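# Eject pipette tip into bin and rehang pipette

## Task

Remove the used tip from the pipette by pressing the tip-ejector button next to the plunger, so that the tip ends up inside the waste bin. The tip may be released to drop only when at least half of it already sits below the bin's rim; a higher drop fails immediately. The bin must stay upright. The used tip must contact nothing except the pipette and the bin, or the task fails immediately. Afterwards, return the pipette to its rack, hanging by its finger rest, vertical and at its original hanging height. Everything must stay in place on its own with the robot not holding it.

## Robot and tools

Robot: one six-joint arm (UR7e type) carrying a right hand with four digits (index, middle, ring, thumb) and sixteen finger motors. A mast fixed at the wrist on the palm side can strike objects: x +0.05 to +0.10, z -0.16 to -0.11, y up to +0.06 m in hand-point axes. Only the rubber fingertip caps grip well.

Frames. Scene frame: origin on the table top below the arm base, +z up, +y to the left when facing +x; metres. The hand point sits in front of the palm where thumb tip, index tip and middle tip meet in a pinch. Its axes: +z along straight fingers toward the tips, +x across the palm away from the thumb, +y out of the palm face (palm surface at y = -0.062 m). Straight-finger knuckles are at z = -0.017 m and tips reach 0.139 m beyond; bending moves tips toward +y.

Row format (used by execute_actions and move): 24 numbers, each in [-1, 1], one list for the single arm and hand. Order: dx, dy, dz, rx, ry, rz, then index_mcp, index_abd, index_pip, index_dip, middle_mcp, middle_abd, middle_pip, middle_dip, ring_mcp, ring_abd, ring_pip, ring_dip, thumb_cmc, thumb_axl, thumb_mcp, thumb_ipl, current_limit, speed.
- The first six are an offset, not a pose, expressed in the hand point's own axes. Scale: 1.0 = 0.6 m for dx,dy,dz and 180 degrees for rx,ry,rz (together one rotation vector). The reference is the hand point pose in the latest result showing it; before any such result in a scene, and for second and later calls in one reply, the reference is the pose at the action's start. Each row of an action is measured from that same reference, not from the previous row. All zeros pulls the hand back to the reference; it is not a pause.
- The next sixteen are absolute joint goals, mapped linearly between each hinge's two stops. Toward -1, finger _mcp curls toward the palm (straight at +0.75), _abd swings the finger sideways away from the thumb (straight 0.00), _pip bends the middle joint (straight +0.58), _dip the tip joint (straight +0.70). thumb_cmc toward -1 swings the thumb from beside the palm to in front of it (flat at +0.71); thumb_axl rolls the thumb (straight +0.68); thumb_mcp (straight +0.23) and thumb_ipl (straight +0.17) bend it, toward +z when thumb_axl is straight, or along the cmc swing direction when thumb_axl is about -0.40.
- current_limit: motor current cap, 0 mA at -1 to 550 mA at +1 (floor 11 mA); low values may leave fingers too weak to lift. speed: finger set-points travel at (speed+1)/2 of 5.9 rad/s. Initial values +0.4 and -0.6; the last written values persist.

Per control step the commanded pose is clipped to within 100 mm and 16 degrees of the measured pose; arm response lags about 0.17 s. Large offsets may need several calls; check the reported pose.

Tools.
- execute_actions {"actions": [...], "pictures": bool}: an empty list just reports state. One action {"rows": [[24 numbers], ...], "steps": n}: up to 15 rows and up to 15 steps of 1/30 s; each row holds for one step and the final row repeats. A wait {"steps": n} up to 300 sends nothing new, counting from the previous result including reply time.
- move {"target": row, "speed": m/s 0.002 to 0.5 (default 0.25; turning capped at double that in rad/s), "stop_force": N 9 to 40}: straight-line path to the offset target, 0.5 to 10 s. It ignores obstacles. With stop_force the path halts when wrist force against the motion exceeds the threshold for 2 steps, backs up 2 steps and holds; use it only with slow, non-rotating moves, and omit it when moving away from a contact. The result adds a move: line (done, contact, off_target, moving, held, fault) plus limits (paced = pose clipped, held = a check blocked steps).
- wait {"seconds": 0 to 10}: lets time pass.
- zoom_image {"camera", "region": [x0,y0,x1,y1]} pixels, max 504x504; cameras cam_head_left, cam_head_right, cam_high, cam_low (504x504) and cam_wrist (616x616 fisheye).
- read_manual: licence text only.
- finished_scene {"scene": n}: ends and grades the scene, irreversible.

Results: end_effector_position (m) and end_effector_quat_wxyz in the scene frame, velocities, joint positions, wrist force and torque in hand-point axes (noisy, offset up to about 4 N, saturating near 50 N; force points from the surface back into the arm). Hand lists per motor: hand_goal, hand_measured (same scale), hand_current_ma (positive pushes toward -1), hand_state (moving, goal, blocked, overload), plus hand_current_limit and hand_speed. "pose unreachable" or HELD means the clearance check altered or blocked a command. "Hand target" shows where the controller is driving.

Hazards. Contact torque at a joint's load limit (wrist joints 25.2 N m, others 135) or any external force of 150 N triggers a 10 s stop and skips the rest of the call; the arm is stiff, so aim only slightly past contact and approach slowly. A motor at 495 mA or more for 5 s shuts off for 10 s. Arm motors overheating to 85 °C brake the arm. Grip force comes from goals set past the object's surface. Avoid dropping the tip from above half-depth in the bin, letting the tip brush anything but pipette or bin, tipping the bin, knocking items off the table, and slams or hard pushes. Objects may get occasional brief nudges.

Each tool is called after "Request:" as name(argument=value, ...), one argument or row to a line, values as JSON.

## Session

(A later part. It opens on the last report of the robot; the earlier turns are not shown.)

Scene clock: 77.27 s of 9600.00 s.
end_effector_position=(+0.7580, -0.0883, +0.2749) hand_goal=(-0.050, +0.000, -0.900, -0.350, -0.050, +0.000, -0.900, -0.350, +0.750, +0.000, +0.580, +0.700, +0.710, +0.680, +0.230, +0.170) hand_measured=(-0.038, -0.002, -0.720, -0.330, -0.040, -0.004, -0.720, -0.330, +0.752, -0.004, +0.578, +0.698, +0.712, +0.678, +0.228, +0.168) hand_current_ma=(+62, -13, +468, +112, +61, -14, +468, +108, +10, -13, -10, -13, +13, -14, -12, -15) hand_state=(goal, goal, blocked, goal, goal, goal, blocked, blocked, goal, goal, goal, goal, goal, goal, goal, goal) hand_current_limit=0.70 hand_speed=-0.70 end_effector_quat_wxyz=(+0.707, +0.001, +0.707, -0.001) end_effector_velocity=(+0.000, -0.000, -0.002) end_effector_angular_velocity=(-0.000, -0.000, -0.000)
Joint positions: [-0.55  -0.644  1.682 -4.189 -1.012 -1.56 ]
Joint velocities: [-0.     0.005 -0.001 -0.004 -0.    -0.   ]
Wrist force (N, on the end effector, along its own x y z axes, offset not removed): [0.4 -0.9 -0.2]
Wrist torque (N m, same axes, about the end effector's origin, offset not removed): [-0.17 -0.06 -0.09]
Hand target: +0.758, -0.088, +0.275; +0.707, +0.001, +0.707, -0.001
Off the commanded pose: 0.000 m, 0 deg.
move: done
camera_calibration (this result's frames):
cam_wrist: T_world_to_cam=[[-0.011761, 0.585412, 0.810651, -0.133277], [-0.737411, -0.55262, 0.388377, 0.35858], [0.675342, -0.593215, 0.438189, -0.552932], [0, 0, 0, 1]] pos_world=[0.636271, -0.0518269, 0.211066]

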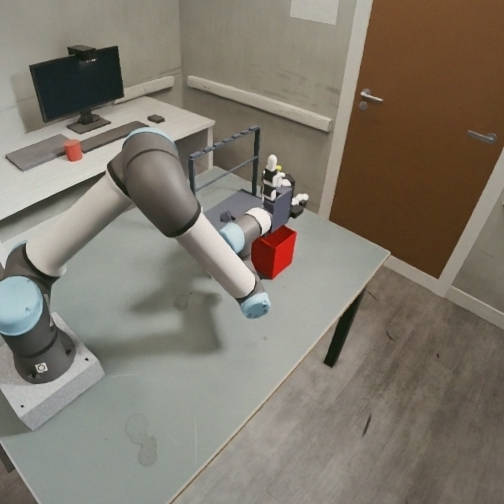

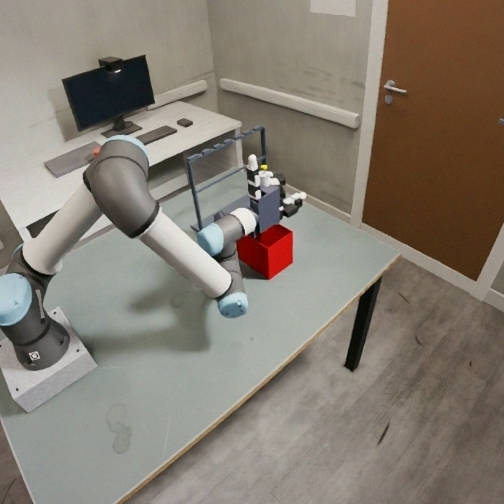

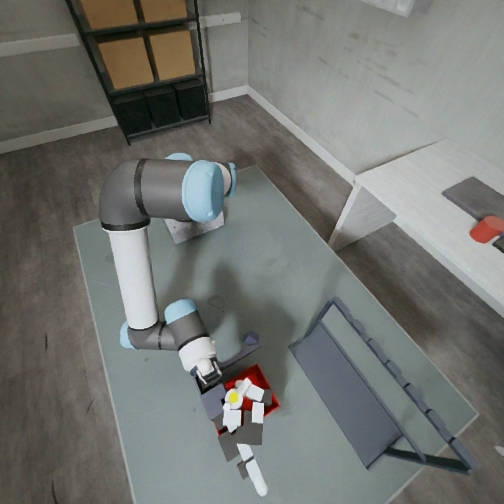

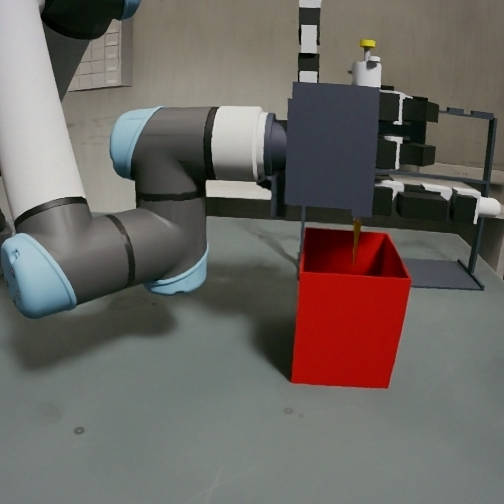

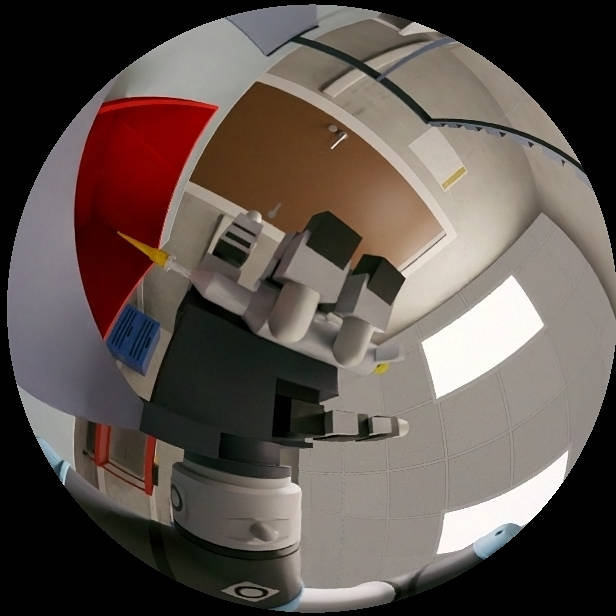

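Request:
move(
  target=[0.055,0,0,0,0,0,-0.05,0,-0.9,-0.35,-0.05,0,-0.9,-0.35,0.75,0,0.58,0.7,0.6,0.68,-0.05,-0.48,0.7,-0.7],
  speed=0.03,
  stop_force=9,
)

Request:
zoom_image(
  camera="cam_high",
  region=[190,350,290,450],
)

Request:
zoom_image(
  camera="cam_low",
  region=[280,20,420,140],
)

Scene clock: 82.00 s of 9600.00 s.
end_effector_position=(+0.7579, -0.0883, +0.2421) hand_goal=(-0.050, +0.000, -0.900, -0.350, -0.050, +0.000, -0.900, -0.350, +0.750, +0.000, +0.580, +0.700, +0.600, +0.680, -0.050, -0.480) hand_measured=(-0.038, -0.002, -0.720, -0.330, -0.040, -0.004, -0.720, -0.330, +0.752, -0.004, +0.578, +0.698, +0.598, +0.676, -0.028, -0.432) hand_current_ma=(+62, -13, +468, +116, +61, -14, +468, +108, +10, -13, -10, -13, -13, -26, +159, +322) hand_state=(goal, goal, blocked, goal, goal, goal, blocked, blocked, goal, goal, goal, goal, goal, goal, blocked, blocked) hand_current_limit=0.70 hand_speed=-0.70 end_effector_quat_wxyz=(+0.707, +0.001, +0.707, -0.001) end_effector_velocity=(-0.000, -0.000, -0.002) end_effector_angular_velocity=(+0.000, -0.000, -0.001)
Joint positions: [-0.55  -0.576  1.662 -4.237 -1.013 -1.56 ]
Joint velocities: [-0.     0.004 -0.001 -0.003 -0.     0.   ]
Wrist force (N, on the end effector, along its own x y z axes, offset not removed): [0.1 -0.9 -1.8]
Wrist torque (N m, same axes, about the end effector's origin, offset not removed): [-0.08 0.17 -0.04]
Hand target: +0.758, -0.088, +0.242; +0.707, +0.001, +0.707, -0.001
Off the commanded pose: 0.000 m, 0 deg.
After step 90, 0.27 s passed at rest.
move: done
camera_calibration (this result's frames):
cam_wrist: T_world_to_cam=[[-0.0117472, 0.585462, 0.810615, -0.106691], [-0.737406, -0.552595, 0.388422, 0.371287], [0.675348, -0.593189, 0.438214, -0.538473], [0, 0, 0, 1]] pos_world=[0.636192, -0.0517821, 0.178236]

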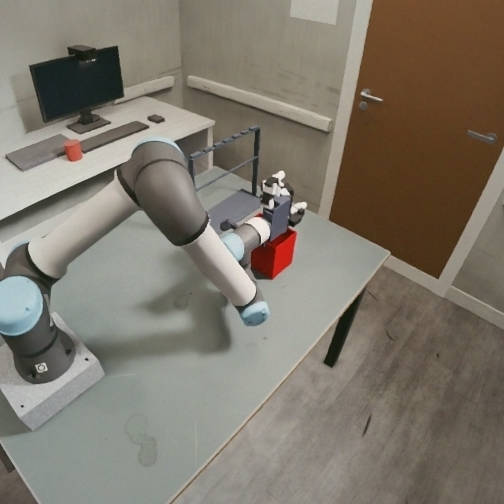

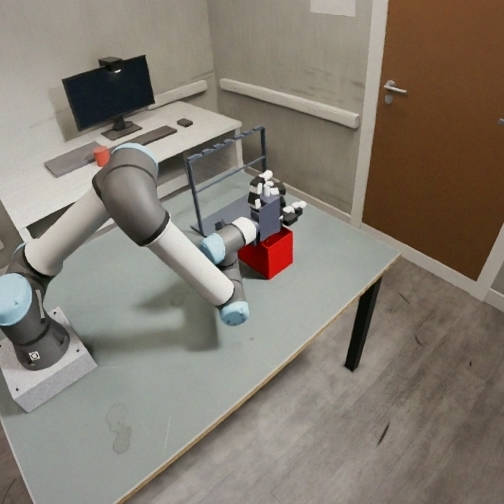

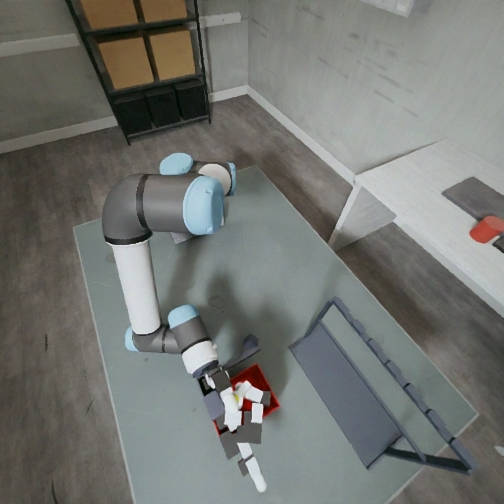

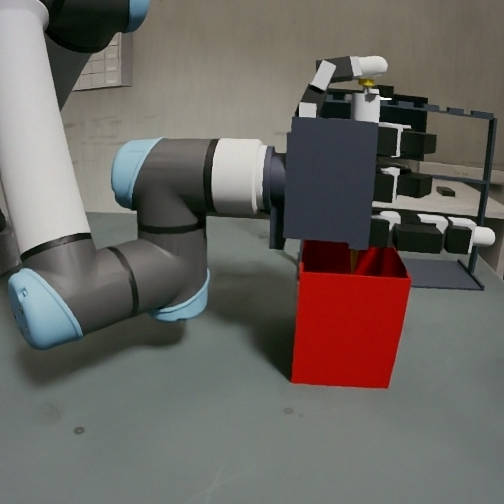

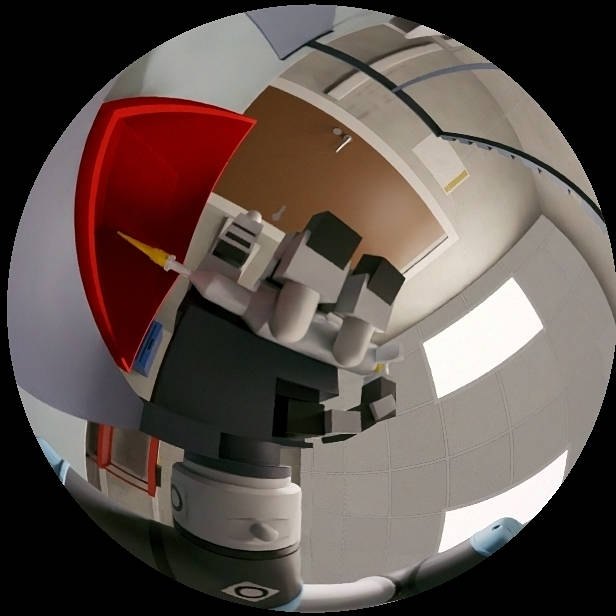

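Region (190, 350, 290, 450) of cam_high's 504x504 image, scaled by 5.040, with more detail than that image has.

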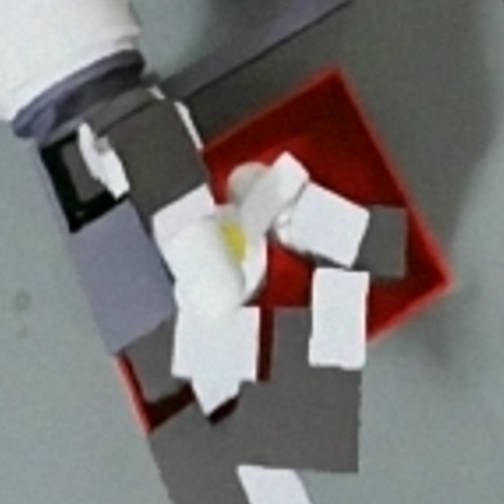

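Region (280, 20, 420, 140) of cam_low's 504x504 image, scaled by 3.600, with more detail than that image has; it fills the top 432 rows of this view, and the rest is white.

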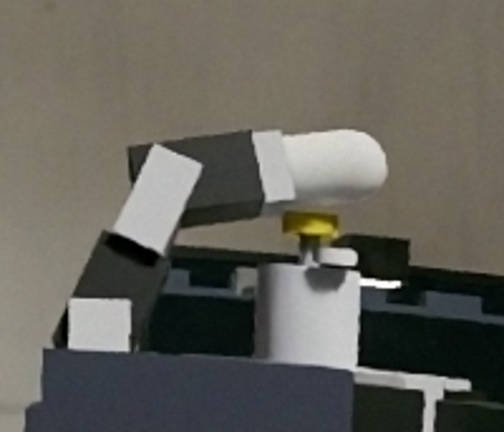

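It's on the plunger; shift the thumb back, then lower.

Request:
move(
  target=[0,0,0,0,0,0,-0.05,0,-0.9,-0.35,-0.05,0,-0.9,-0.35,0.75,0,0.58,0.7,0.74,0.68,-0.03,-0.35,0.7,-0.7],
)

Request:
move(
  target=[0,0,0,0,0,0,-0.05,0,-0.9,-0.35,-0.05,0,-0.9,-0.35,0.75,0,0.58,0.7,0.74,0.68,-0.05,-0.62,0.7,-0.7],
)

Request:
zoom_image(
  camera="cam_high",
  region=[190,350,290,450],
)

Request:
zoom_image(
  camera="cam_low",
  region=[280,20,420,140],
)

Scene clock: 85.87 s of 9600.00 s.
end_effector_position=(+0.7579, -0.0883, +0.2421) hand_goal=(-0.050, +0.000, -0.900, -0.350, -0.050, +0.000, -0.900, -0.350, +0.750, +0.000, +0.580, +0.700, +0.740, +0.680, -0.030, -0.350) hand_measured=(-0.038, -0.002, -0.722, -0.328, -0.040, -0.002, -0.722, -0.328, +0.752, -0.004, +0.578, +0.698, +0.738, +0.682, -0.030, -0.356) hand_current_ma=(+62, -9, +467, +124, +61, -10, +468, +117, +10, -13, -10, -13, -9, +14, -7, -38) hand_state=(goal, goal, blocked, blocked, goal, goal, blocked, blocked, goal, goal, goal, goal, goal, goal, goal, goal) hand_current_limit=0.70 hand_speed=-0.70 end_effector_quat_wxyz=(+0.707, +0.001, +0.707, -0.001) end_effector_velocity=(+0.000, +0.000, +0.000) end_effector_angular_velocity=(+0.000, +0.000, +0.000)
Joint positions: [-0.55  -0.576  1.661 -4.237 -1.013 -1.56 ]
Joint velocities: [ 0.    -0.001 -0.001  0.001  0.     0.   ]
Wrist force (N, on the end effector, along its own x y z axes, offset not removed): [0.2 -0.7 -0.9]
Wrist torque (N m, same axes, about the end effector's origin, offset not removed): [-0.17 0.04 -0.08]
Hand target: +0.758, -0.088, +0.242; +0.707, +0.001, +0.707, -0.001
Off the commanded pose: 0.000 m, 0 deg.
After step 90, 0.17 s passed at rest.
move: done
camera_calibration (this result's frames):
cam_wrist: T_world_to_cam=[[-0.0117836, 0.585426, 0.81064, -0.106641], [-0.737421, -0.552614, 0.388366, 0.371334], [0.67533, -0.593207, 0.438218, -0.538483], [0, 0, 0, 1]] pos_world=[0.636226, -0.0517968, 0.178207]

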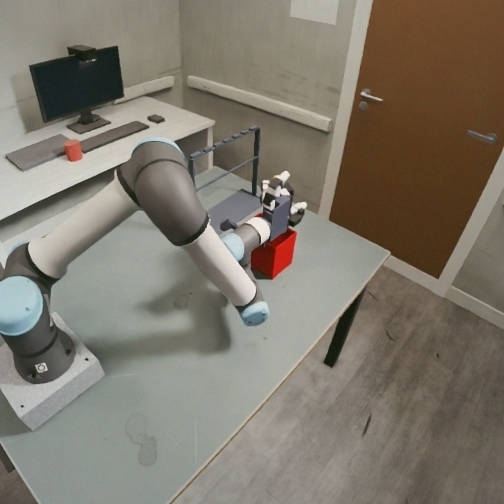

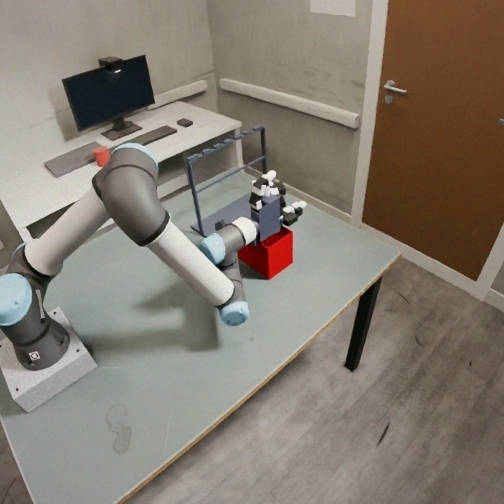

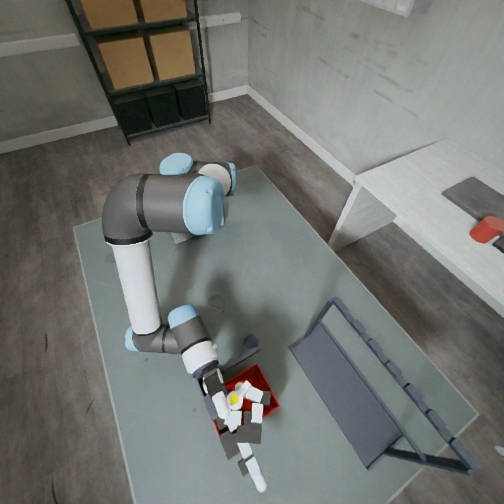

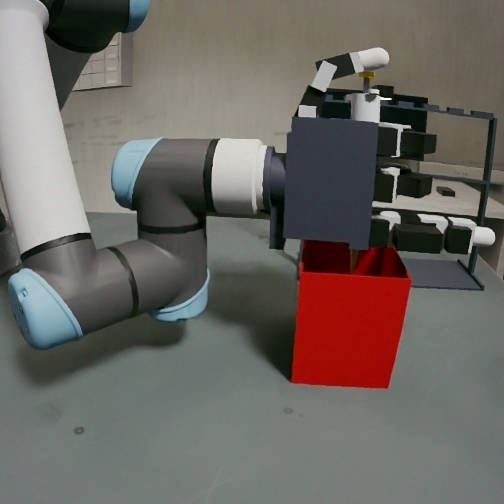

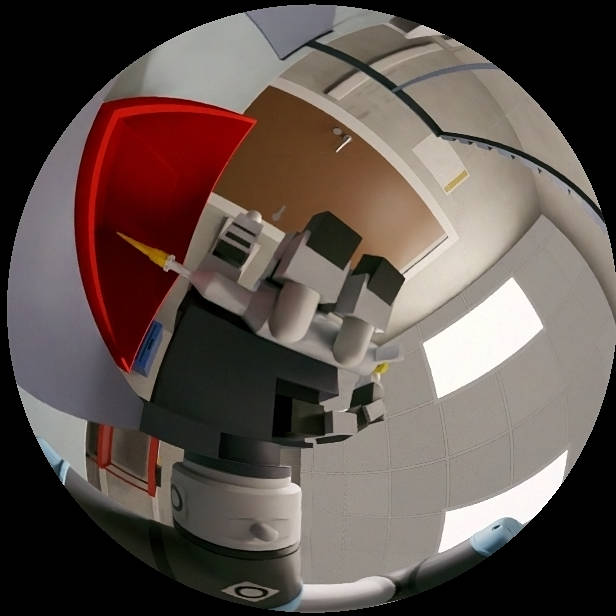

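Scene clock: 86.57 s of 9600.00 s.
end_effector_position=(+0.7579, -0.0883, +0.2421) hand_goal=(-0.050, +0.000, -0.900, -0.350, -0.050, +0.000, -0.900, -0.350, +0.750, +0.000, +0.580, +0.700, +0.740, +0.680, -0.050, -0.620) hand_measured=(-0.038, -0.002, -0.722, -0.328, -0.040, -0.002, -0.722, -0.328, +0.752, -0.004, +0.578, +0.698, +0.738, +0.682, -0.046, -0.602) hand_current_ma=(+62, -9, +468, +126, +61, -10, +467, +117, +10, -13, -10, -13, -6, +14, +24, +127) hand_state=(goal, goal, blocked, blocked, goal, goal, blocked, blocked, goal, goal, goal, goal, goal, goal, goal, goal) hand_current_limit=0.70 hand_speed=-0.70 end_effector_quat_wxyz=(+0.707, +0.001, +0.707, -0.001) end_effector_velocity=(-0.000, +0.000, -0.000) end_effector_angular_velocity=(+0.001, +0.001, +0.001)
Joint positions: [-0.55  -0.576  1.661 -4.237 -1.013 -1.56 ]
Joint velocities: [-0.     0.     0.001  0.001  0.001  0.   ]
Wrist force (N, on the end effector, along its own x y z axes, offset not removed): [1.3 -0.7 -0.8]
Wrist torque (N m, same axes, about the end effector's origin, offset not removed): [-0.17 -0.03 -0.16]
Hand target: +0.758, -0.088, +0.242; +0.707, +0.001, +0.707, -0.001
Off the commanded pose: 0.000 m, 0 deg.
move: done
camera_calibration (this result's frames):
cam_wrist: T_world_to_cam=[[-0.0118024, 0.585438, 0.810631, -0.106642], [-0.73743, -0.552608, 0.388357, 0.371335], [0.67532, -0.5932, 0.438242, -0.53849], [0, 0, 0, 1]] pos_world=[0.636228, -0.0517978, 0.178225]

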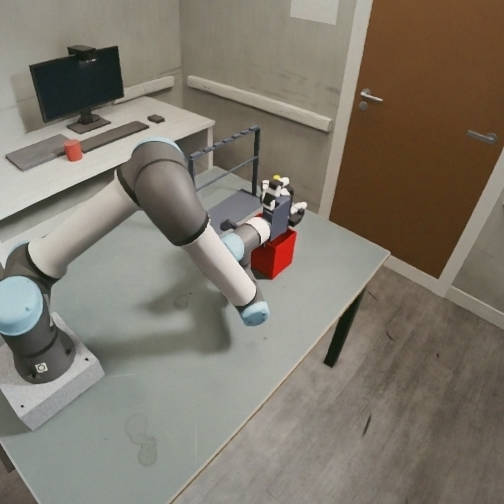

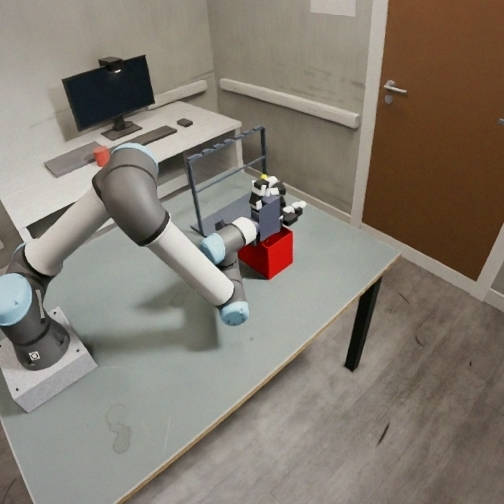

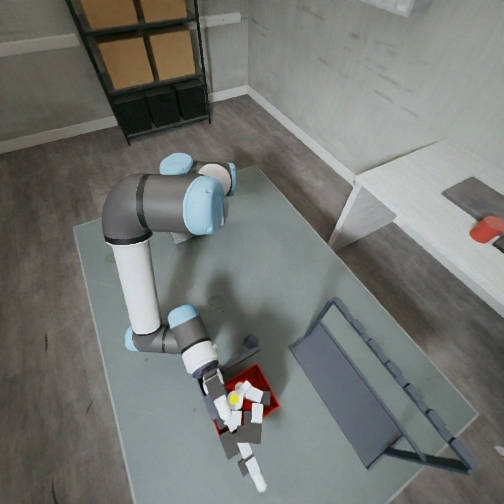

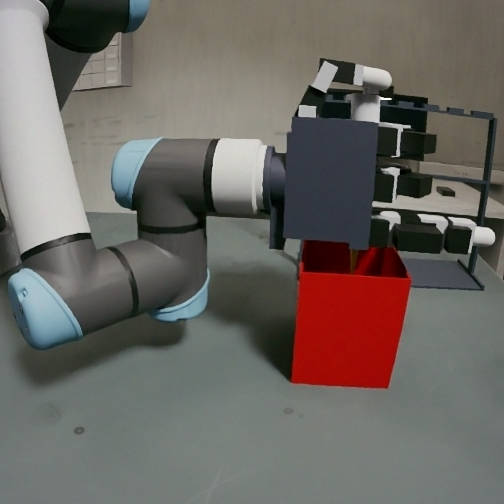

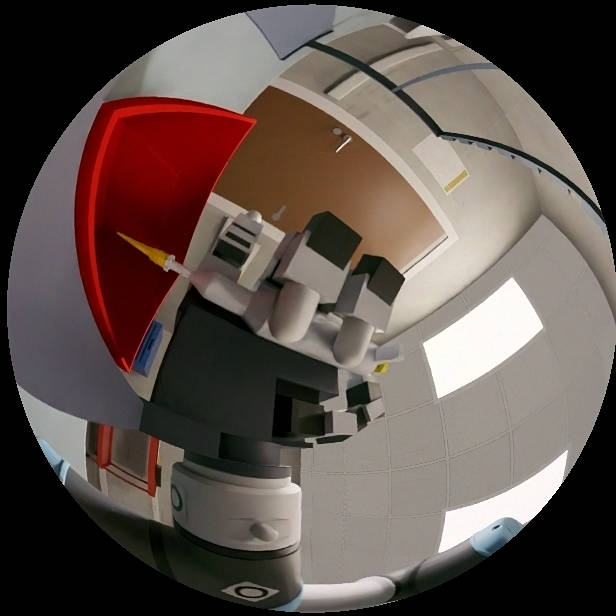

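Region (190, 350, 290, 450) of cam_high's 504x504 image, scaled by 5.040, with more detail than that image has.

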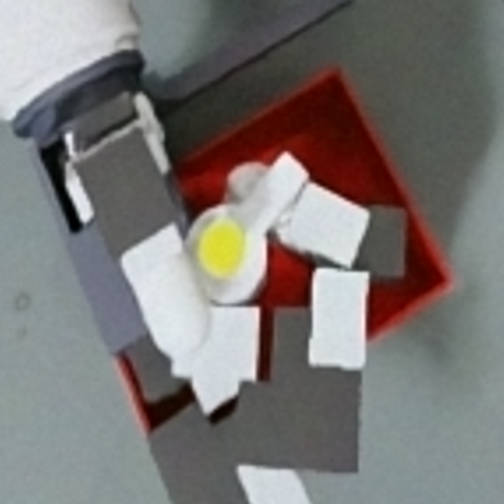

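Region (280, 20, 420, 140) of cam_low's 504x504 image, scaled by 3.600, with more detail than that image has; it fills the top 432 rows of this view, and the rest is white.

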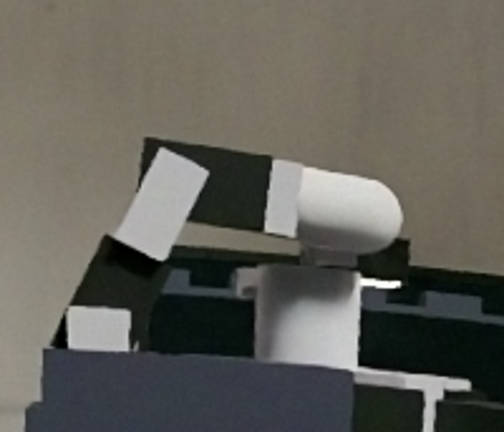

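Request:
move(
  target=[0,0,0,0,0,0,-0.1,0,-0.9,-0.4,-0.1,0,-0.9,-0.4,0.75,0,0.58,0.7,0.73,0.68,-0.11,-0.76,0.78,-0.8],
)

Request:
zoom_image(
  camera="cam_low",
  region=[280,20,420,140],
)

Scene clock: 90.27 s of 9600.00 s.
end_effector_position=(+0.7579, -0.0883, +0.2421) hand_goal=(-0.100, +0.000, -0.900, -0.400, -0.100, +0.000, -0.900, -0.400, +0.750, +0.000, +0.580, +0.700, +0.730, +0.680, -0.110, -0.760) hand_measured=(-0.056, -0.002, -0.722, -0.334, -0.060, -0.002, -0.722, -0.332, +0.752, -0.004, +0.578, +0.698, +0.738, +0.682, -0.050, -0.610) hand_current_ma=(+238, -9, +490, +384, +222, -10, +489, +349, +10, -13, -10, -13, +45, +16, +441, +490) hand_state=(blocked, goal, blocked, blocked, blocked, goal, blocked, blocked, goal, goal, goal, goal, goal, goal, blocked, blocked) hand_current_limit=0.78 hand_speed=-0.80 end_effector_quat_wxyz=(+0.707, +0.001, +0.707, -0.001) end_effector_velocity=(+0.000, -0.000, -0.000) end_effector_angular_velocity=(+0.001, +0.001, -0.000)
Joint positions: [-0.55  -0.576  1.661 -4.237 -1.013 -1.56 ]
Joint velocities: [ 0.     0.    -0.001  0.001 -0.     0.001]
Wrist force (N, on the end effector, along its own x y z axes, offset not removed): [1.0 -0.8 -0.8]
Wrist torque (N m, same axes, about the end effector's origin, offset not removed): [-0.13 0.07 -0.02]
Hand target: +0.758, -0.088, +0.242; +0.707, +0.001, +0.707, -0.001
Off the commanded pose: 0.000 m, 0 deg.
move: done
camera_calibration (this result's frames):
cam_wrist: T_world_to_cam=[[-0.011782, 0.585425, 0.810641, -0.106644], [-0.73742, -0.552614, 0.388367, 0.371333], [0.675331, -0.593207, 0.438215, -0.538484], [0, 0, 0, 1]] pos_world=[0.636227, -0.051797, 0.178209]

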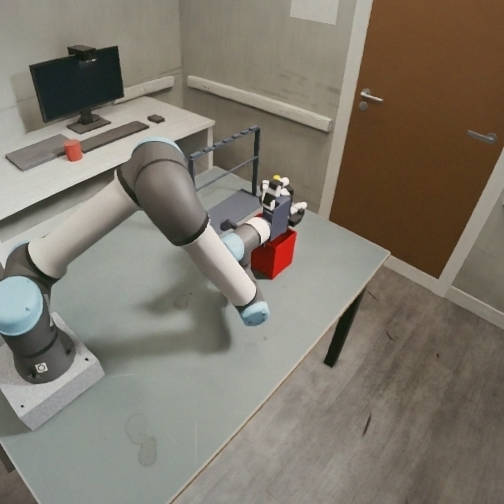

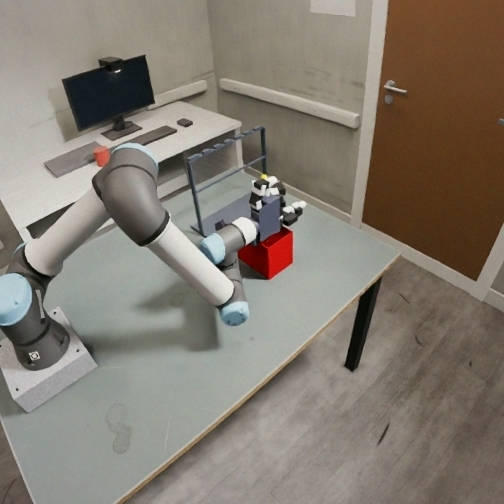

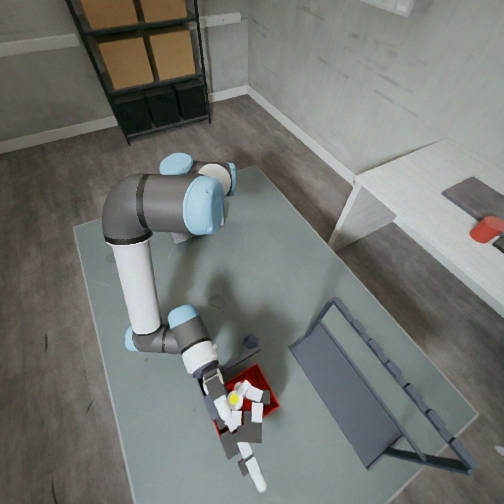

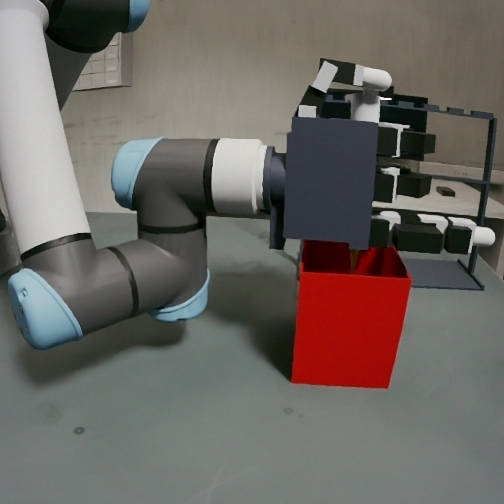

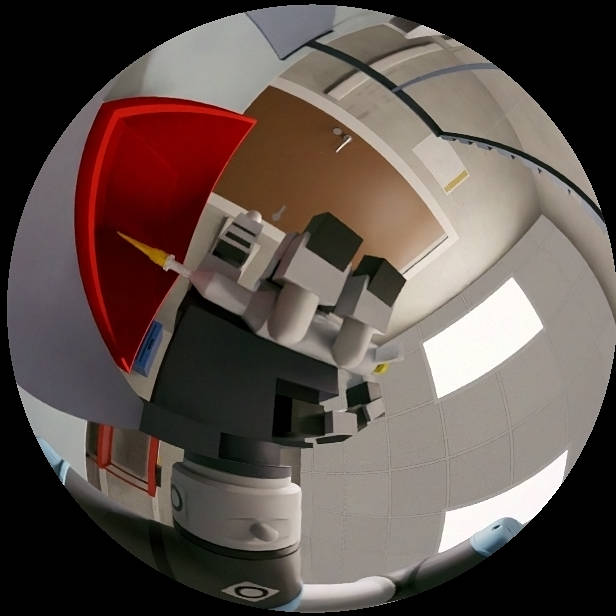

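Region (280, 20, 420, 140) of cam_low's 504x504 image, scaled by 3.600, with more detail than that image has; it fills the top 432 rows of this view, and the rest is white.

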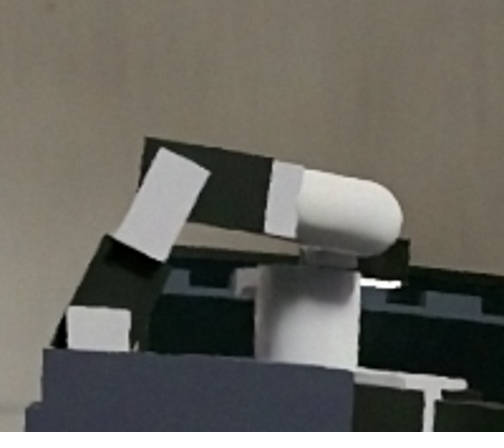

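Request:
execute_actions(
  actions=[
    {"rows":[[0,0,0,0,0,0,-0.1,0,-0.9,-0.4,-0.1,0,-0.9,-0.4,0.75,0,0.58,0.7,0.74,0.68,-0.2,-0.2,0.78,0]]},
  ],
  pictures=false,
)

Request:
execute_actions(
  actions=[
    {"rows":[[0,0,0,0,0,0,-0.1,0,-0.9,-0.4,-0.1,0,-0.9,-0.4,0.75,0,0.58,0.7,0.74,0.68,-0.3,-0.7,1,1]]},
  ],
  pictures=false,
)

Request:
execute_actions(
  actions=[
    {"steps":30},
  ],
  pictures=false,
)

Request:
execute_actions(
  actions=[
    {"rows":[[0,0,0,0,0,0,-0.1,0,-0.9,-0.4,-0.1,0,-0.9,-0.4,0.75,0,0.58,0.7,0.74,0.68,-0.3,-0.7,0.78,1]]},
  ],
)

Request:
zoom_image(
  camera="cam_low",
  region=[280,20,420,140],
)

Scene clock: 96.40 s of 9600.00 s.
end_effector_position=(+0.7579, -0.0883, +0.2421) hand_goal=(-0.100, +0.000, -0.900, -0.400, -0.100, +0.000, -0.900, -0.400, +0.750, +0.000, +0.580, +0.700, +0.740, +0.680, -0.200, -0.200) hand_measured=(-0.056, -0.002, -0.722, -0.334, -0.062, -0.002, -0.722, -0.332, +0.752, -0.004, +0.578, +0.698, +0.740, +0.682, -0.202, -0.208) hand_current_ma=(+236, -9, +490, +384, +218, -10, +490, +349, +10, -13, -10, -13, +3, +15, -13, -27) hand_state=(blocked, goal, blocked, blocked, blocked, goal, blocked, blocked, goal, goal, goal, goal, goal, goal, goal, moving) hand_current_limit=0.78 hand_speed=0.00 end_effector_quat_wxyz=(+0.707, +0.001, +0.707, -0.001) end_effector_velocity=(+0.000, -0.000, -0.001) end_effector_angular_velocity=(+0.002, +0.002, -0.000)
Joint positions: [-0.55  -0.576  1.661 -4.237 -1.013 -1.56 ]
Joint velocities: [-0.     0.     0.001  0.002 -0.     0.   ]
Wrist force (N, on the end effector, along its own x y z axes, offset not removed): [0.7 0.6 -0.3]
Wrist torque (N m, same axes, about the end effector's origin, offset not removed): [0.04 -0.07 -0.14]
Hand target: +0.758, -0.088, +0.242; +0.707, +0.001, +0.707, -0.001
Off the commanded pose: 0.000 m, 0 deg.
Steps of this call (steps 1 to 90: nothing new was sent; then 2.63 s passed at rest; steps 91 to 105: all 15 steps of this action). Readings (end_effector_position | what the end effector reports):
91: (+0.7579, -0.0883, +0.2421) | hand_goal=(-0.100, +0.000, -0.900, -0.400, -0.100, +0.000, -0.900, -0.400, +0.750, +0.000, +0.580, +0.700, +0.740, +0.680, -0.200, -0.200) hand_measured=(-0.056, -0.002, -0.722, -0.334, -0.060, -0.002, -0.722, -0.332, +0.752, -0.004, +0.578, +0.698, +0.738, +0.682, -0.050, -0.610) hand_current_ma=(+238, -9, +489, +384, +222, -10, +489, +349, +10, -13, -10, -13, +45, +16, +441, +489) hand_state=(blocked, goal, blocked, blocked, blocked, goal, blocked, blocked, goal, goal, goal, goal, moving, goal, moving, moving) hand_current_limit=0.78 hand_speed=0.00
92: (+0.7579, -0.0883, +0.2421) | hand_goal=(-0.100, +0.000, -0.900, -0.400, -0.100, +0.000, -0.900, -0.400, +0.750, +0.000, +0.580, +0.700, +0.740, +0.680, -0.200, -0.200) hand_measured=(-0.056, -0.002, -0.722, -0.334, -0.060, -0.002, -0.722, -0.332, +0.752, -0.004, +0.578, +0.698, +0.738, +0.682, -0.052, -0.608) hand_current_ma=(+238, -9, +489, +384, +222, -10, +490, +349, +10, -13, -10, -13, +0, +16, +481, +119) hand_state=(blocked, goal, blocked, blocked, blocked, goal, blocked, blocked, goal, goal, goal, goal, moving, goal, moving, moving) hand_current_limit=0.78 hand_speed=0.00
94: (+0.7579, -0.0883, +0.2421) | hand_goal=(-0.100, +0.000, -0.900, -0.400, -0.100, +0.000, -0.900, -0.400, +0.750, +0.000, +0.580, +0.700, +0.740, +0.680, -0.200, -0.200) hand_measured=(-0.056, -0.002, -0.722, -0.334, -0.062, -0.002, -0.722, -0.332, +0.752, -0.004, +0.578, +0.698, +0.740, +0.682, -0.078, -0.560) hand_current_ma=(+236, -9, +490, +384, +218, -10, +489, +349, +10, -13, -10, -13, +3, +15, +130, -68) hand_state=(blocked, goal, blocked, blocked, blocked, goal, blocked, blocked, goal, goal, goal, goal, goal, goal, moving, moving) hand_current_limit=0.78 hand_speed=0.00
98: (+0.7579, -0.0883, +0.2421) | hand_goal=(-0.100, +0.000, -0.900, -0.400, -0.100, +0.000, -0.900, -0.400, +0.750, +0.000, +0.580, +0.700, +0.740, +0.680, -0.200, -0.200) hand_measured=(-0.056, -0.002, -0.722, -0.334, -0.062, -0.002, -0.722, -0.332, +0.752, -0.004, +0.578, +0.698, +0.740, +0.682, -0.176, -0.410) hand_current_ma=(+236, -9, +490, +384, +218, -10, +490, +349, +10, -13, -10, -13, +3, +15, +26, -78) hand_state=(blocked, goal, blocked, blocked, blocked, goal, blocked, blocked, goal, goal, goal, goal, goal, goal, moving, moving) hand_current_limit=0.78 hand_speed=0.00
105: the state above

Scene clock: 96.90 s of 9600.00 s.
end_effector_position=(+0.7579, -0.0883, +0.2421) hand_goal=(-0.100, +0.000, -0.900, -0.400, -0.100, +0.000, -0.900, -0.400, +0.750, +0.000, +0.580, +0.700, +0.740, +0.680, -0.300, -0.700) hand_measured=(-0.056, -0.002, -0.722, -0.334, -0.062, -0.002, -0.722, -0.332, +0.752, -0.004, +0.578, +0.698, +0.746, +0.684, -0.256, -0.384) hand_current_ma=(+235, -9, +550, +384, +218, -10, +550, +349, +10, -13, -10, -13, +32, +34, +339, +543) hand_state=(blocked, goal, blocked, blocked, blocked, goal, blocked, blocked, goal, goal, goal, goal, goal, goal, blocked, moving) hand_current_limit=1.00 hand_speed=1.00 end_effector_quat_wxyz=(+0.707, +0.001, +0.707, -0.001) end_effector_velocity=(-0.000, +0.000, -0.000) end_effector_angular_velocity=(-0.000, +0.000, +0.000)
Joint positions: [-0.55  -0.576  1.661 -4.237 -1.013 -1.56 ]
Joint velocities: [ 0.  0.  0.  0.  0. -0.]
Wrist force (N, on the end effector, along its own x y z axes, offset not removed): [3.1 -0.8 0.5]
Wrist torque (N m, same axes, about the end effector's origin, offset not removed): [-0.18 -0.44 0.08]
Hand target: +0.758, -0.088, +0.242; +0.707, +0.001, +0.707, -0.001
Off the commanded pose: 0.000 m, 0 deg.
Steps of this call (steps 1 to 15: all 15 steps of this action). Readings (end_effector_position | what the end effector reports):
1: (+0.7579, -0.0883, +0.2421) | hand_goal=(-0.100, +0.000, -0.900, -0.400, -0.100, +0.000, -0.900, -0.400, +0.750, +0.000, +0.580, +0.700, +0.740, +0.680, -0.300, -0.700) hand_measured=(-0.056, -0.002, -0.722, -0.334, -0.062, -0.002, -0.722, -0.332, +0.752, -0.004, +0.578, +0.698, +0.740, +0.682, -0.202, -0.206) hand_current_ma=(+236, -9, +490, +384, +218, -10, +489, +349, +10, -13, -10, -13, +3, +15, -13, -35) hand_state=(blocked, goal, blocked, blocked, blocked, goal, blocked, blocked, goal, goal, goal, goal, goal, goal, moving, moving) hand_current_limit=1.00 hand_speed=1.00
2: (+0.7579, -0.0883, +0.2421) | hand_goal=(-0.100, +0.000, -0.900, -0.400, -0.100, +0.000, -0.900, -0.400, +0.750, +0.000, +0.580, +0.700, +0.740, +0.680, -0.300, -0.700) hand_measured=(-0.056, -0.002, -0.722, -0.334, -0.062, -0.002, -0.722, -0.332, +0.752, -0.004, +0.578, +0.698, +0.740, +0.682, -0.208, -0.212) hand_current_ma=(+236, -9, +550, +384, +218, -10, +550, +349, +10, -13, -10, -13, +3, +15, +243, +278) hand_state=(blocked, goal, moving, blocked, blocked, goal, moving, blocked, goal, goal, goal, goal, goal, goal, moving, moving) hand_current_limit=1.00 hand_speed=1.00
4: (+0.7579, -0.0883, +0.2421) | hand_goal=(-0.100, +0.000, -0.900, -0.400, -0.100, +0.000, -0.900, -0.400, +0.750, +0.000, +0.580, +0.700, +0.740, +0.680, -0.300, -0.700) hand_measured=(-0.056, -0.002, -0.722, -0.334, -0.062, -0.002, -0.722, -0.332, +0.752, -0.004, +0.578, +0.698, +0.740, +0.682, -0.264, -0.278) hand_current_ma=(+233, -9, +550, +384, +218, -10, +550, +349, +10, -13, -10, -13, +6, +15, +289, +457) hand_state=(blocked, goal, blocked, blocked, blocked, goal, blocked, blocked, goal, goal, goal, goal, goal, goal, moving, moving) hand_current_limit=1.00 hand_speed=1.00
8: (+0.7579, -0.0883, +0.2421) | hand_goal=(-0.100, +0.000, -0.900, -0.400, -0.100, +0.000, -0.900, -0.400, +0.750, +0.000, +0.580, +0.700, +0.740, +0.680, -0.300, -0.700) hand_measured=(-0.056, -0.002, -0.722, -0.334, -0.062, -0.002, -0.722, -0.332, +0.752, -0.004, +0.578, +0.698, +0.742, +0.682, -0.268, -0.354) hand_current_ma=(+235, -9, +550, +384, +218, -10, +550, +349, +10, -13, -10, -13, +22, +25, +239, +348) hand_state=(blocked, goal, blocked, blocked, blocked, goal, blocked, blocked, goal, goal, goal, goal, goal, moving, moving, moving) hand_current_limit=1.00 hand_speed=1.00
15: the state above

Scene clock: 97.90 s of 9600.00 s.
end_effector_position=(+0.7579, -0.0883, +0.2421) hand_goal=(-0.100, +0.000, -0.900, -0.400, -0.100, +0.000, -0.900, -0.400, +0.750, +0.000, +0.580, +0.700, +0.740, +0.680, -0.300, -0.700) hand_measured=(-0.056, -0.002, -0.722, -0.334, -0.062, -0.002, -0.722, -0.332, +0.752, -0.004, +0.578, +0.698, +0.746, +0.686, -0.254, -0.386) hand_current_ma=(+235, -9, +550, +384, +218, -10, +550, +349, +10, -13, -10, -13, +33, +35, +344, +550) hand_state=(blocked, goal, blocked, blocked, blocked, goal, blocked, blocked, goal, goal, goal, goal, goal, goal, blocked, blocked) hand_current_limit=1.00 hand_speed=1.00 end_effector_quat_wxyz=(+0.707, +0.001, +0.707, -0.001) end_effector_velocity=(+0.000, +0.000, -0.000) end_effector_angular_velocity=(+0.001, +0.001, -0.000)
Joint positions: [-0.55  -0.576  1.661 -4.237 -1.013 -1.56 ]
Joint velocities: [ 0.     0.     0.     0.001 -0.     0.   ]
Wrist force (N, on the end effector, along its own x y z axes, offset not removed): [0.5 0.8 -2.2]
Wrist torque (N m, same axes, about the end effector's origin, offset not removed): [0.14 0.17 -0.04]
Hand target: +0.758, -0.088, +0.242; +0.707, +0.001, +0.707, -0.001
Off the commanded pose: 0.000 m, 0 deg.
Steps of this call (steps 1 to 30: nothing new was sent). Readings (end_effector_position | what the end effector reports):
1: (+0.7579, -0.0883, +0.2421) | hand_goal=(-0.100, +0.000, -0.900, -0.400, -0.100, +0.000, -0.900, -0.400, +0.750, +0.000, +0.580, +0.700, +0.740, +0.680, -0.300, -0.700) hand_measured=(-0.056, -0.002, -0.722, -0.334, -0.062, -0.002, -0.722, -0.332, +0.752, -0.004, +0.578, +0.698, +0.746, +0.684, -0.254, -0.384) hand_current_ma=(+235, -9, +550, +384, +218, -10, +550, +349, +10, -13, -10, -13, +33, +35, +341, +544) hand_state=(blocked, goal, blocked, blocked, blocked, goal, blocked, blocked, goal, goal, goal, goal, goal, goal, blocked, moving) hand_current_limit=1.00 hand_speed=1.00
2: (+0.7579, -0.0883, +0.2421) | hand_goal=(-0.100, +0.000, -0.900, -0.400, -0.100, +0.000, -0.900, -0.400, +0.750, +0.000, +0.580, +0.700, +0.740, +0.680, -0.300, -0.700) hand_measured=(-0.056, -0.002, -0.722, -0.334, -0.062, -0.002, -0.722, -0.332, +0.752, -0.004, +0.578, +0.698, +0.746, +0.684, -0.254, -0.386) hand_current_ma=(+235, -9, +550, +384, +218, -10, +550, +349, +10, -13, -10, -13, +33, +35, +341, +547) hand_state=(blocked, goal, blocked, blocked, blocked, goal, blocked, blocked, goal, goal, goal, goal, goal, goal, blocked, blocked) hand_current_limit=1.00 hand_speed=1.00
4: (+0.7579, -0.0883, +0.2421) | hand_goal=(-0.100, +0.000, -0.900, -0.400, -0.100, +0.000, -0.900, -0.400, +0.750, +0.000, +0.580, +0.700, +0.740, +0.680, -0.300, -0.700) hand_measured=(-0.056, -0.002, -0.722, -0.334, -0.062, -0.002, -0.722, -0.332, +0.752, -0.004, +0.578, +0.698, +0.746, +0.684, -0.254, -0.386) hand_current_ma=(+235, -9, +550, +384, +218, -10, +550, +349, +10, -13, -10, -13, +33, +35, +343, +548) hand_state=(blocked, goal, blocked, blocked, blocked, goal, blocked, blocked, goal, goal, goal, goal, goal, goal, blocked, blocked) hand_current_limit=1.00 hand_speed=1.00
8: (+0.7579, -0.0883, +0.2421) | hand_goal=(-0.100, +0.000, -0.900, -0.400, -0.100, +0.000, -0.900, -0.400, +0.750, +0.000, +0.580, +0.700, +0.740, +0.680, -0.300, -0.700) hand_measured=(-0.056, -0.002, -0.722, -0.334, -0.062, -0.002, -0.722, -0.332, +0.752, -0.004, +0.578, +0.698, +0.746, +0.686, -0.254, -0.386) hand_current_ma=(+235, -9, +550, +384, +218, -10, +550, +349, +10, -13, -10, -13, +33, +35, +344, +550) hand_state=(blocked, goal, blocked, blocked, blocked, goal, blocked, blocked, goal, goal, goal, goal, goal, goal, blocked, blocked) hand_current_limit=1.00 hand_speed=1.00
30: the state above

Scene clock: 98.40 s of 9600.00 s.
end_effector_position=(+0.7579, -0.0883, +0.2421) hand_goal=(-0.100, +0.000, -0.900, -0.400, -0.100, +0.000, -0.900, -0.400, +0.750, +0.000, +0.580, +0.700, +0.740, +0.680, -0.300, -0.700) hand_measured=(-0.056, -0.002, -0.722, -0.334, -0.062, -0.002, -0.722, -0.332, +0.752, -0.004, +0.578, +0.698, +0.746, +0.686, -0.254, -0.386) hand_current_ma=(+235, -9, +489, +384, +218, -10, +489, +349, +10, -13, -10, -13, +33, +35, +344, +490) hand_state=(blocked, goal, blocked, blocked, blocked, goal, blocked, blocked, goal, goal, goal, goal, goal, goal, blocked, blocked) hand_current_limit=0.78 hand_speed=1.00 end_effector_quat_wxyz=(+0.707, +0.001, +0.707, -0.001) end_effector_velocity=(+0.000, +0.000, +0.000) end_effector_angular_velocity=(+0.000, +0.000, +0.001)
Joint positions: [-0.55  -0.576  1.661 -4.237 -1.013 -1.56 ]
Joint velocities: [ 0.001 -0.     0.     0.     0.     0.   ]
Wrist force (N, on the end effector, along its own x y z axes, offset not removed): [-0.9 -0.3 1.6]
Wrist torque (N m, same axes, about the end effector's origin, offset not removed): [-0.40 0.14 -0.12]
Hand target: +0.758, -0.088, +0.242; +0.707, +0.001, +0.707, -0.001
Off the commanded pose: 0.000 m, 0 deg.
Steps of this call (steps 1 to 15: all 15 steps of this action). Readings (end_effector_position | what the end effector reports):
1: (+0.7579, -0.0883, +0.2421) | hand_goal=(-0.100, +0.000, -0.900, -0.400, -0.100, +0.000, -0.900, -0.400, +0.750, +0.000, +0.580, +0.700, +0.740, +0.680, -0.300, -0.700) hand_measured=(-0.056, -0.002, -0.722, -0.334, -0.062, -0.002, -0.722, -0.332, +0.752, -0.004, +0.578, +0.698, +0.746, +0.686, -0.254, -0.386) hand_current_ma=(+235, -9, +550, +384, +218, -10, +550, +349, +10, -13, -10, -13, +33, +35, +344, +550) hand_state=(blocked, goal, blocked, blocked, blocked, goal, blocked, blocked, goal, goal, goal, goal, goal, goal, blocked, blocked) hand_current_limit=0.78 hand_speed=1.00
2: (+0.7579, -0.0883, +0.2421) | hand_goal=(-0.100, +0.000, -0.900, -0.400, -0.100, +0.000, -0.900, -0.400, +0.750, +0.000, +0.580, +0.700, +0.740, +0.680, -0.300, -0.700) hand_measured=(-0.056, -0.002, -0.722, -0.334, -0.062, -0.002, -0.722, -0.332, +0.752, -0.004, +0.578, +0.698, +0.746, +0.686, -0.254, -0.386) hand_current_ma=(+235, -9, +483, +384, +218, -10, +483, +349, +10, -13, -10, -13, +33, +35, +344, +483) hand_state=(blocked, goal, moving, blocked, blocked, goal, moving, blocked, goal, goal, goal, goal, goal, goal, blocked, moving) hand_current_limit=0.78 hand_speed=1.00
4: (+0.7579, -0.0883, +0.2421) | hand_goal=(-0.100, +0.000, -0.900, -0.400, -0.100, +0.000, -0.900, -0.400, +0.750, +0.000, +0.580, +0.700, +0.740, +0.680, -0.300, -0.700) hand_measured=(-0.056, -0.002, -0.722, -0.334, -0.062, -0.002, -0.722, -0.332, +0.752, -0.004, +0.578, +0.698, +0.746, +0.686, -0.254, -0.386) hand_current_ma=(+235, -9, +489, +384, +218, -10, +489, +349, +10, -13, -10, -13, +33, +35, +344, +489) hand_state=(blocked, goal, blocked, blocked, blocked, goal, blocked, blocked, goal, goal, goal, goal, goal, goal, blocked, blocked) hand_current_limit=0.78 hand_speed=1.00
8: (+0.7579, -0.0883, +0.2421) | hand_goal=(-0.100, +0.000, -0.900, -0.400, -0.100, +0.000, -0.900, -0.400, +0.750, +0.000, +0.580, +0.700, +0.740, +0.680, -0.300, -0.700) hand_measured=(-0.056, -0.002, -0.722, -0.334, -0.062, -0.002, -0.722, -0.332, +0.752, -0.004, +0.578, +0.698, +0.746, +0.686, -0.254, -0.386) hand_current_ma=(+235, -9, +489, +384, +218, -10, +489, +349, +10, -13, -10, -13, +33, +35, +344, +489) hand_state=(blocked, goal, blocked, blocked, blocked, goal, blocked, blocked, goal, goal, goal, goal, goal, goal, blocked, blocked) hand_current_limit=0.78 hand_speed=1.00
15: the state above
camera_calibration (this result's frames):
cam_wrist: T_world_to_cam=[[-0.0117819, 0.585425, 0.810641, -0.106644], [-0.73742, -0.552614, 0.388367, 0.371333], [0.675331, -0.593207, 0.438215, -0.538484], [0, 0, 0, 1]] pos_world=[0.636227, -0.051797, 0.178209]

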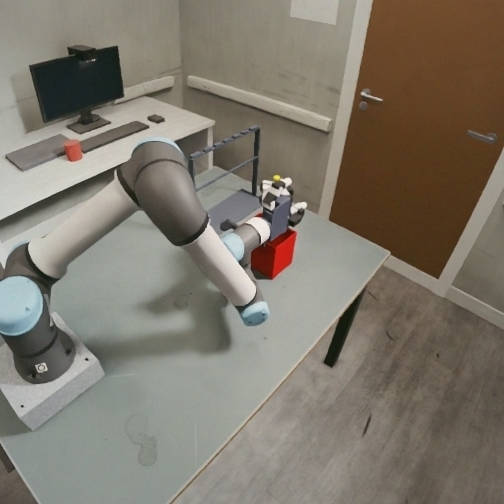

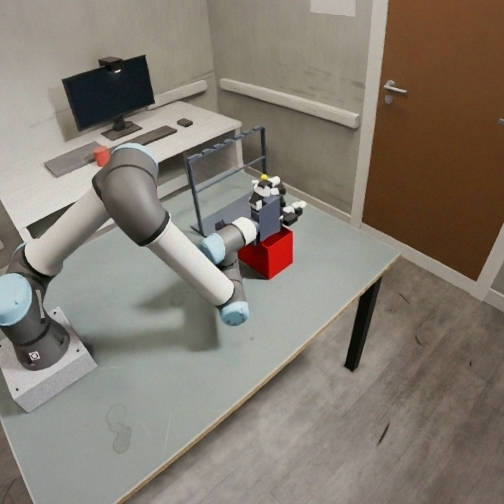

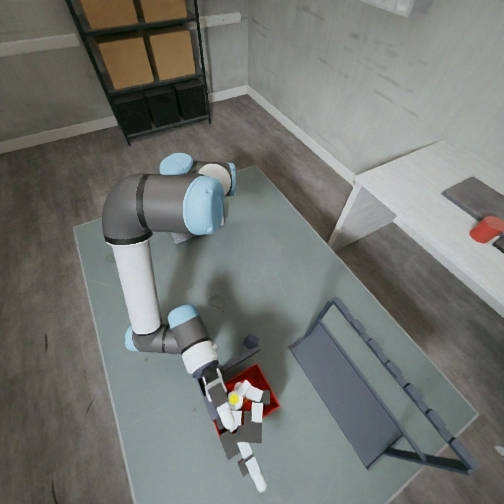

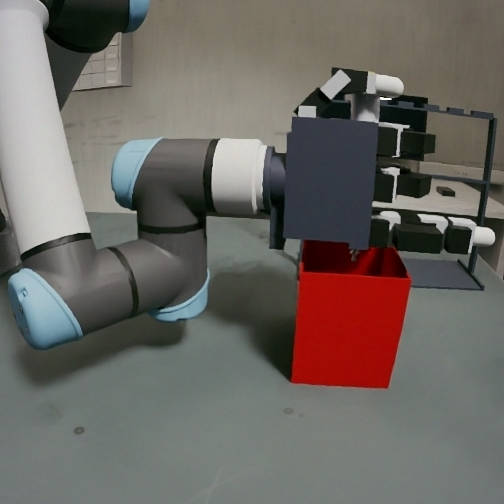

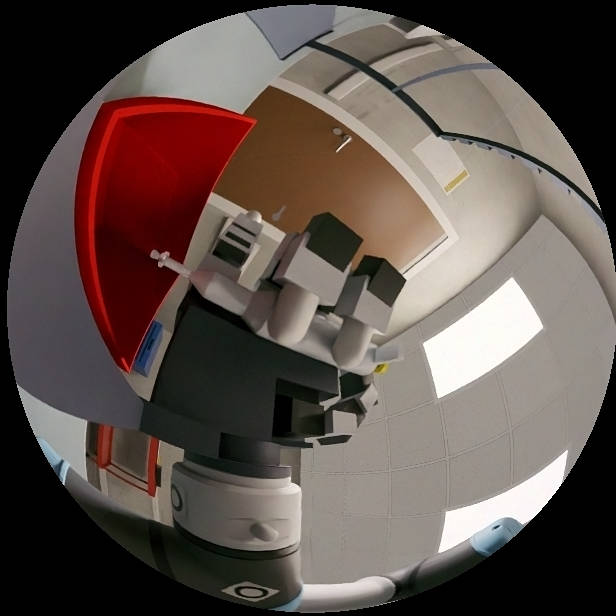

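Region (280, 20, 420, 140) of cam_low's 504x504 image, scaled by 3.600, with more detail than that image has; it fills the top 432 rows of this view, and the rest is white.

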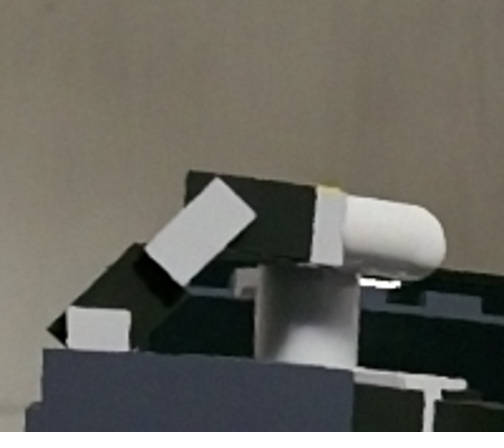

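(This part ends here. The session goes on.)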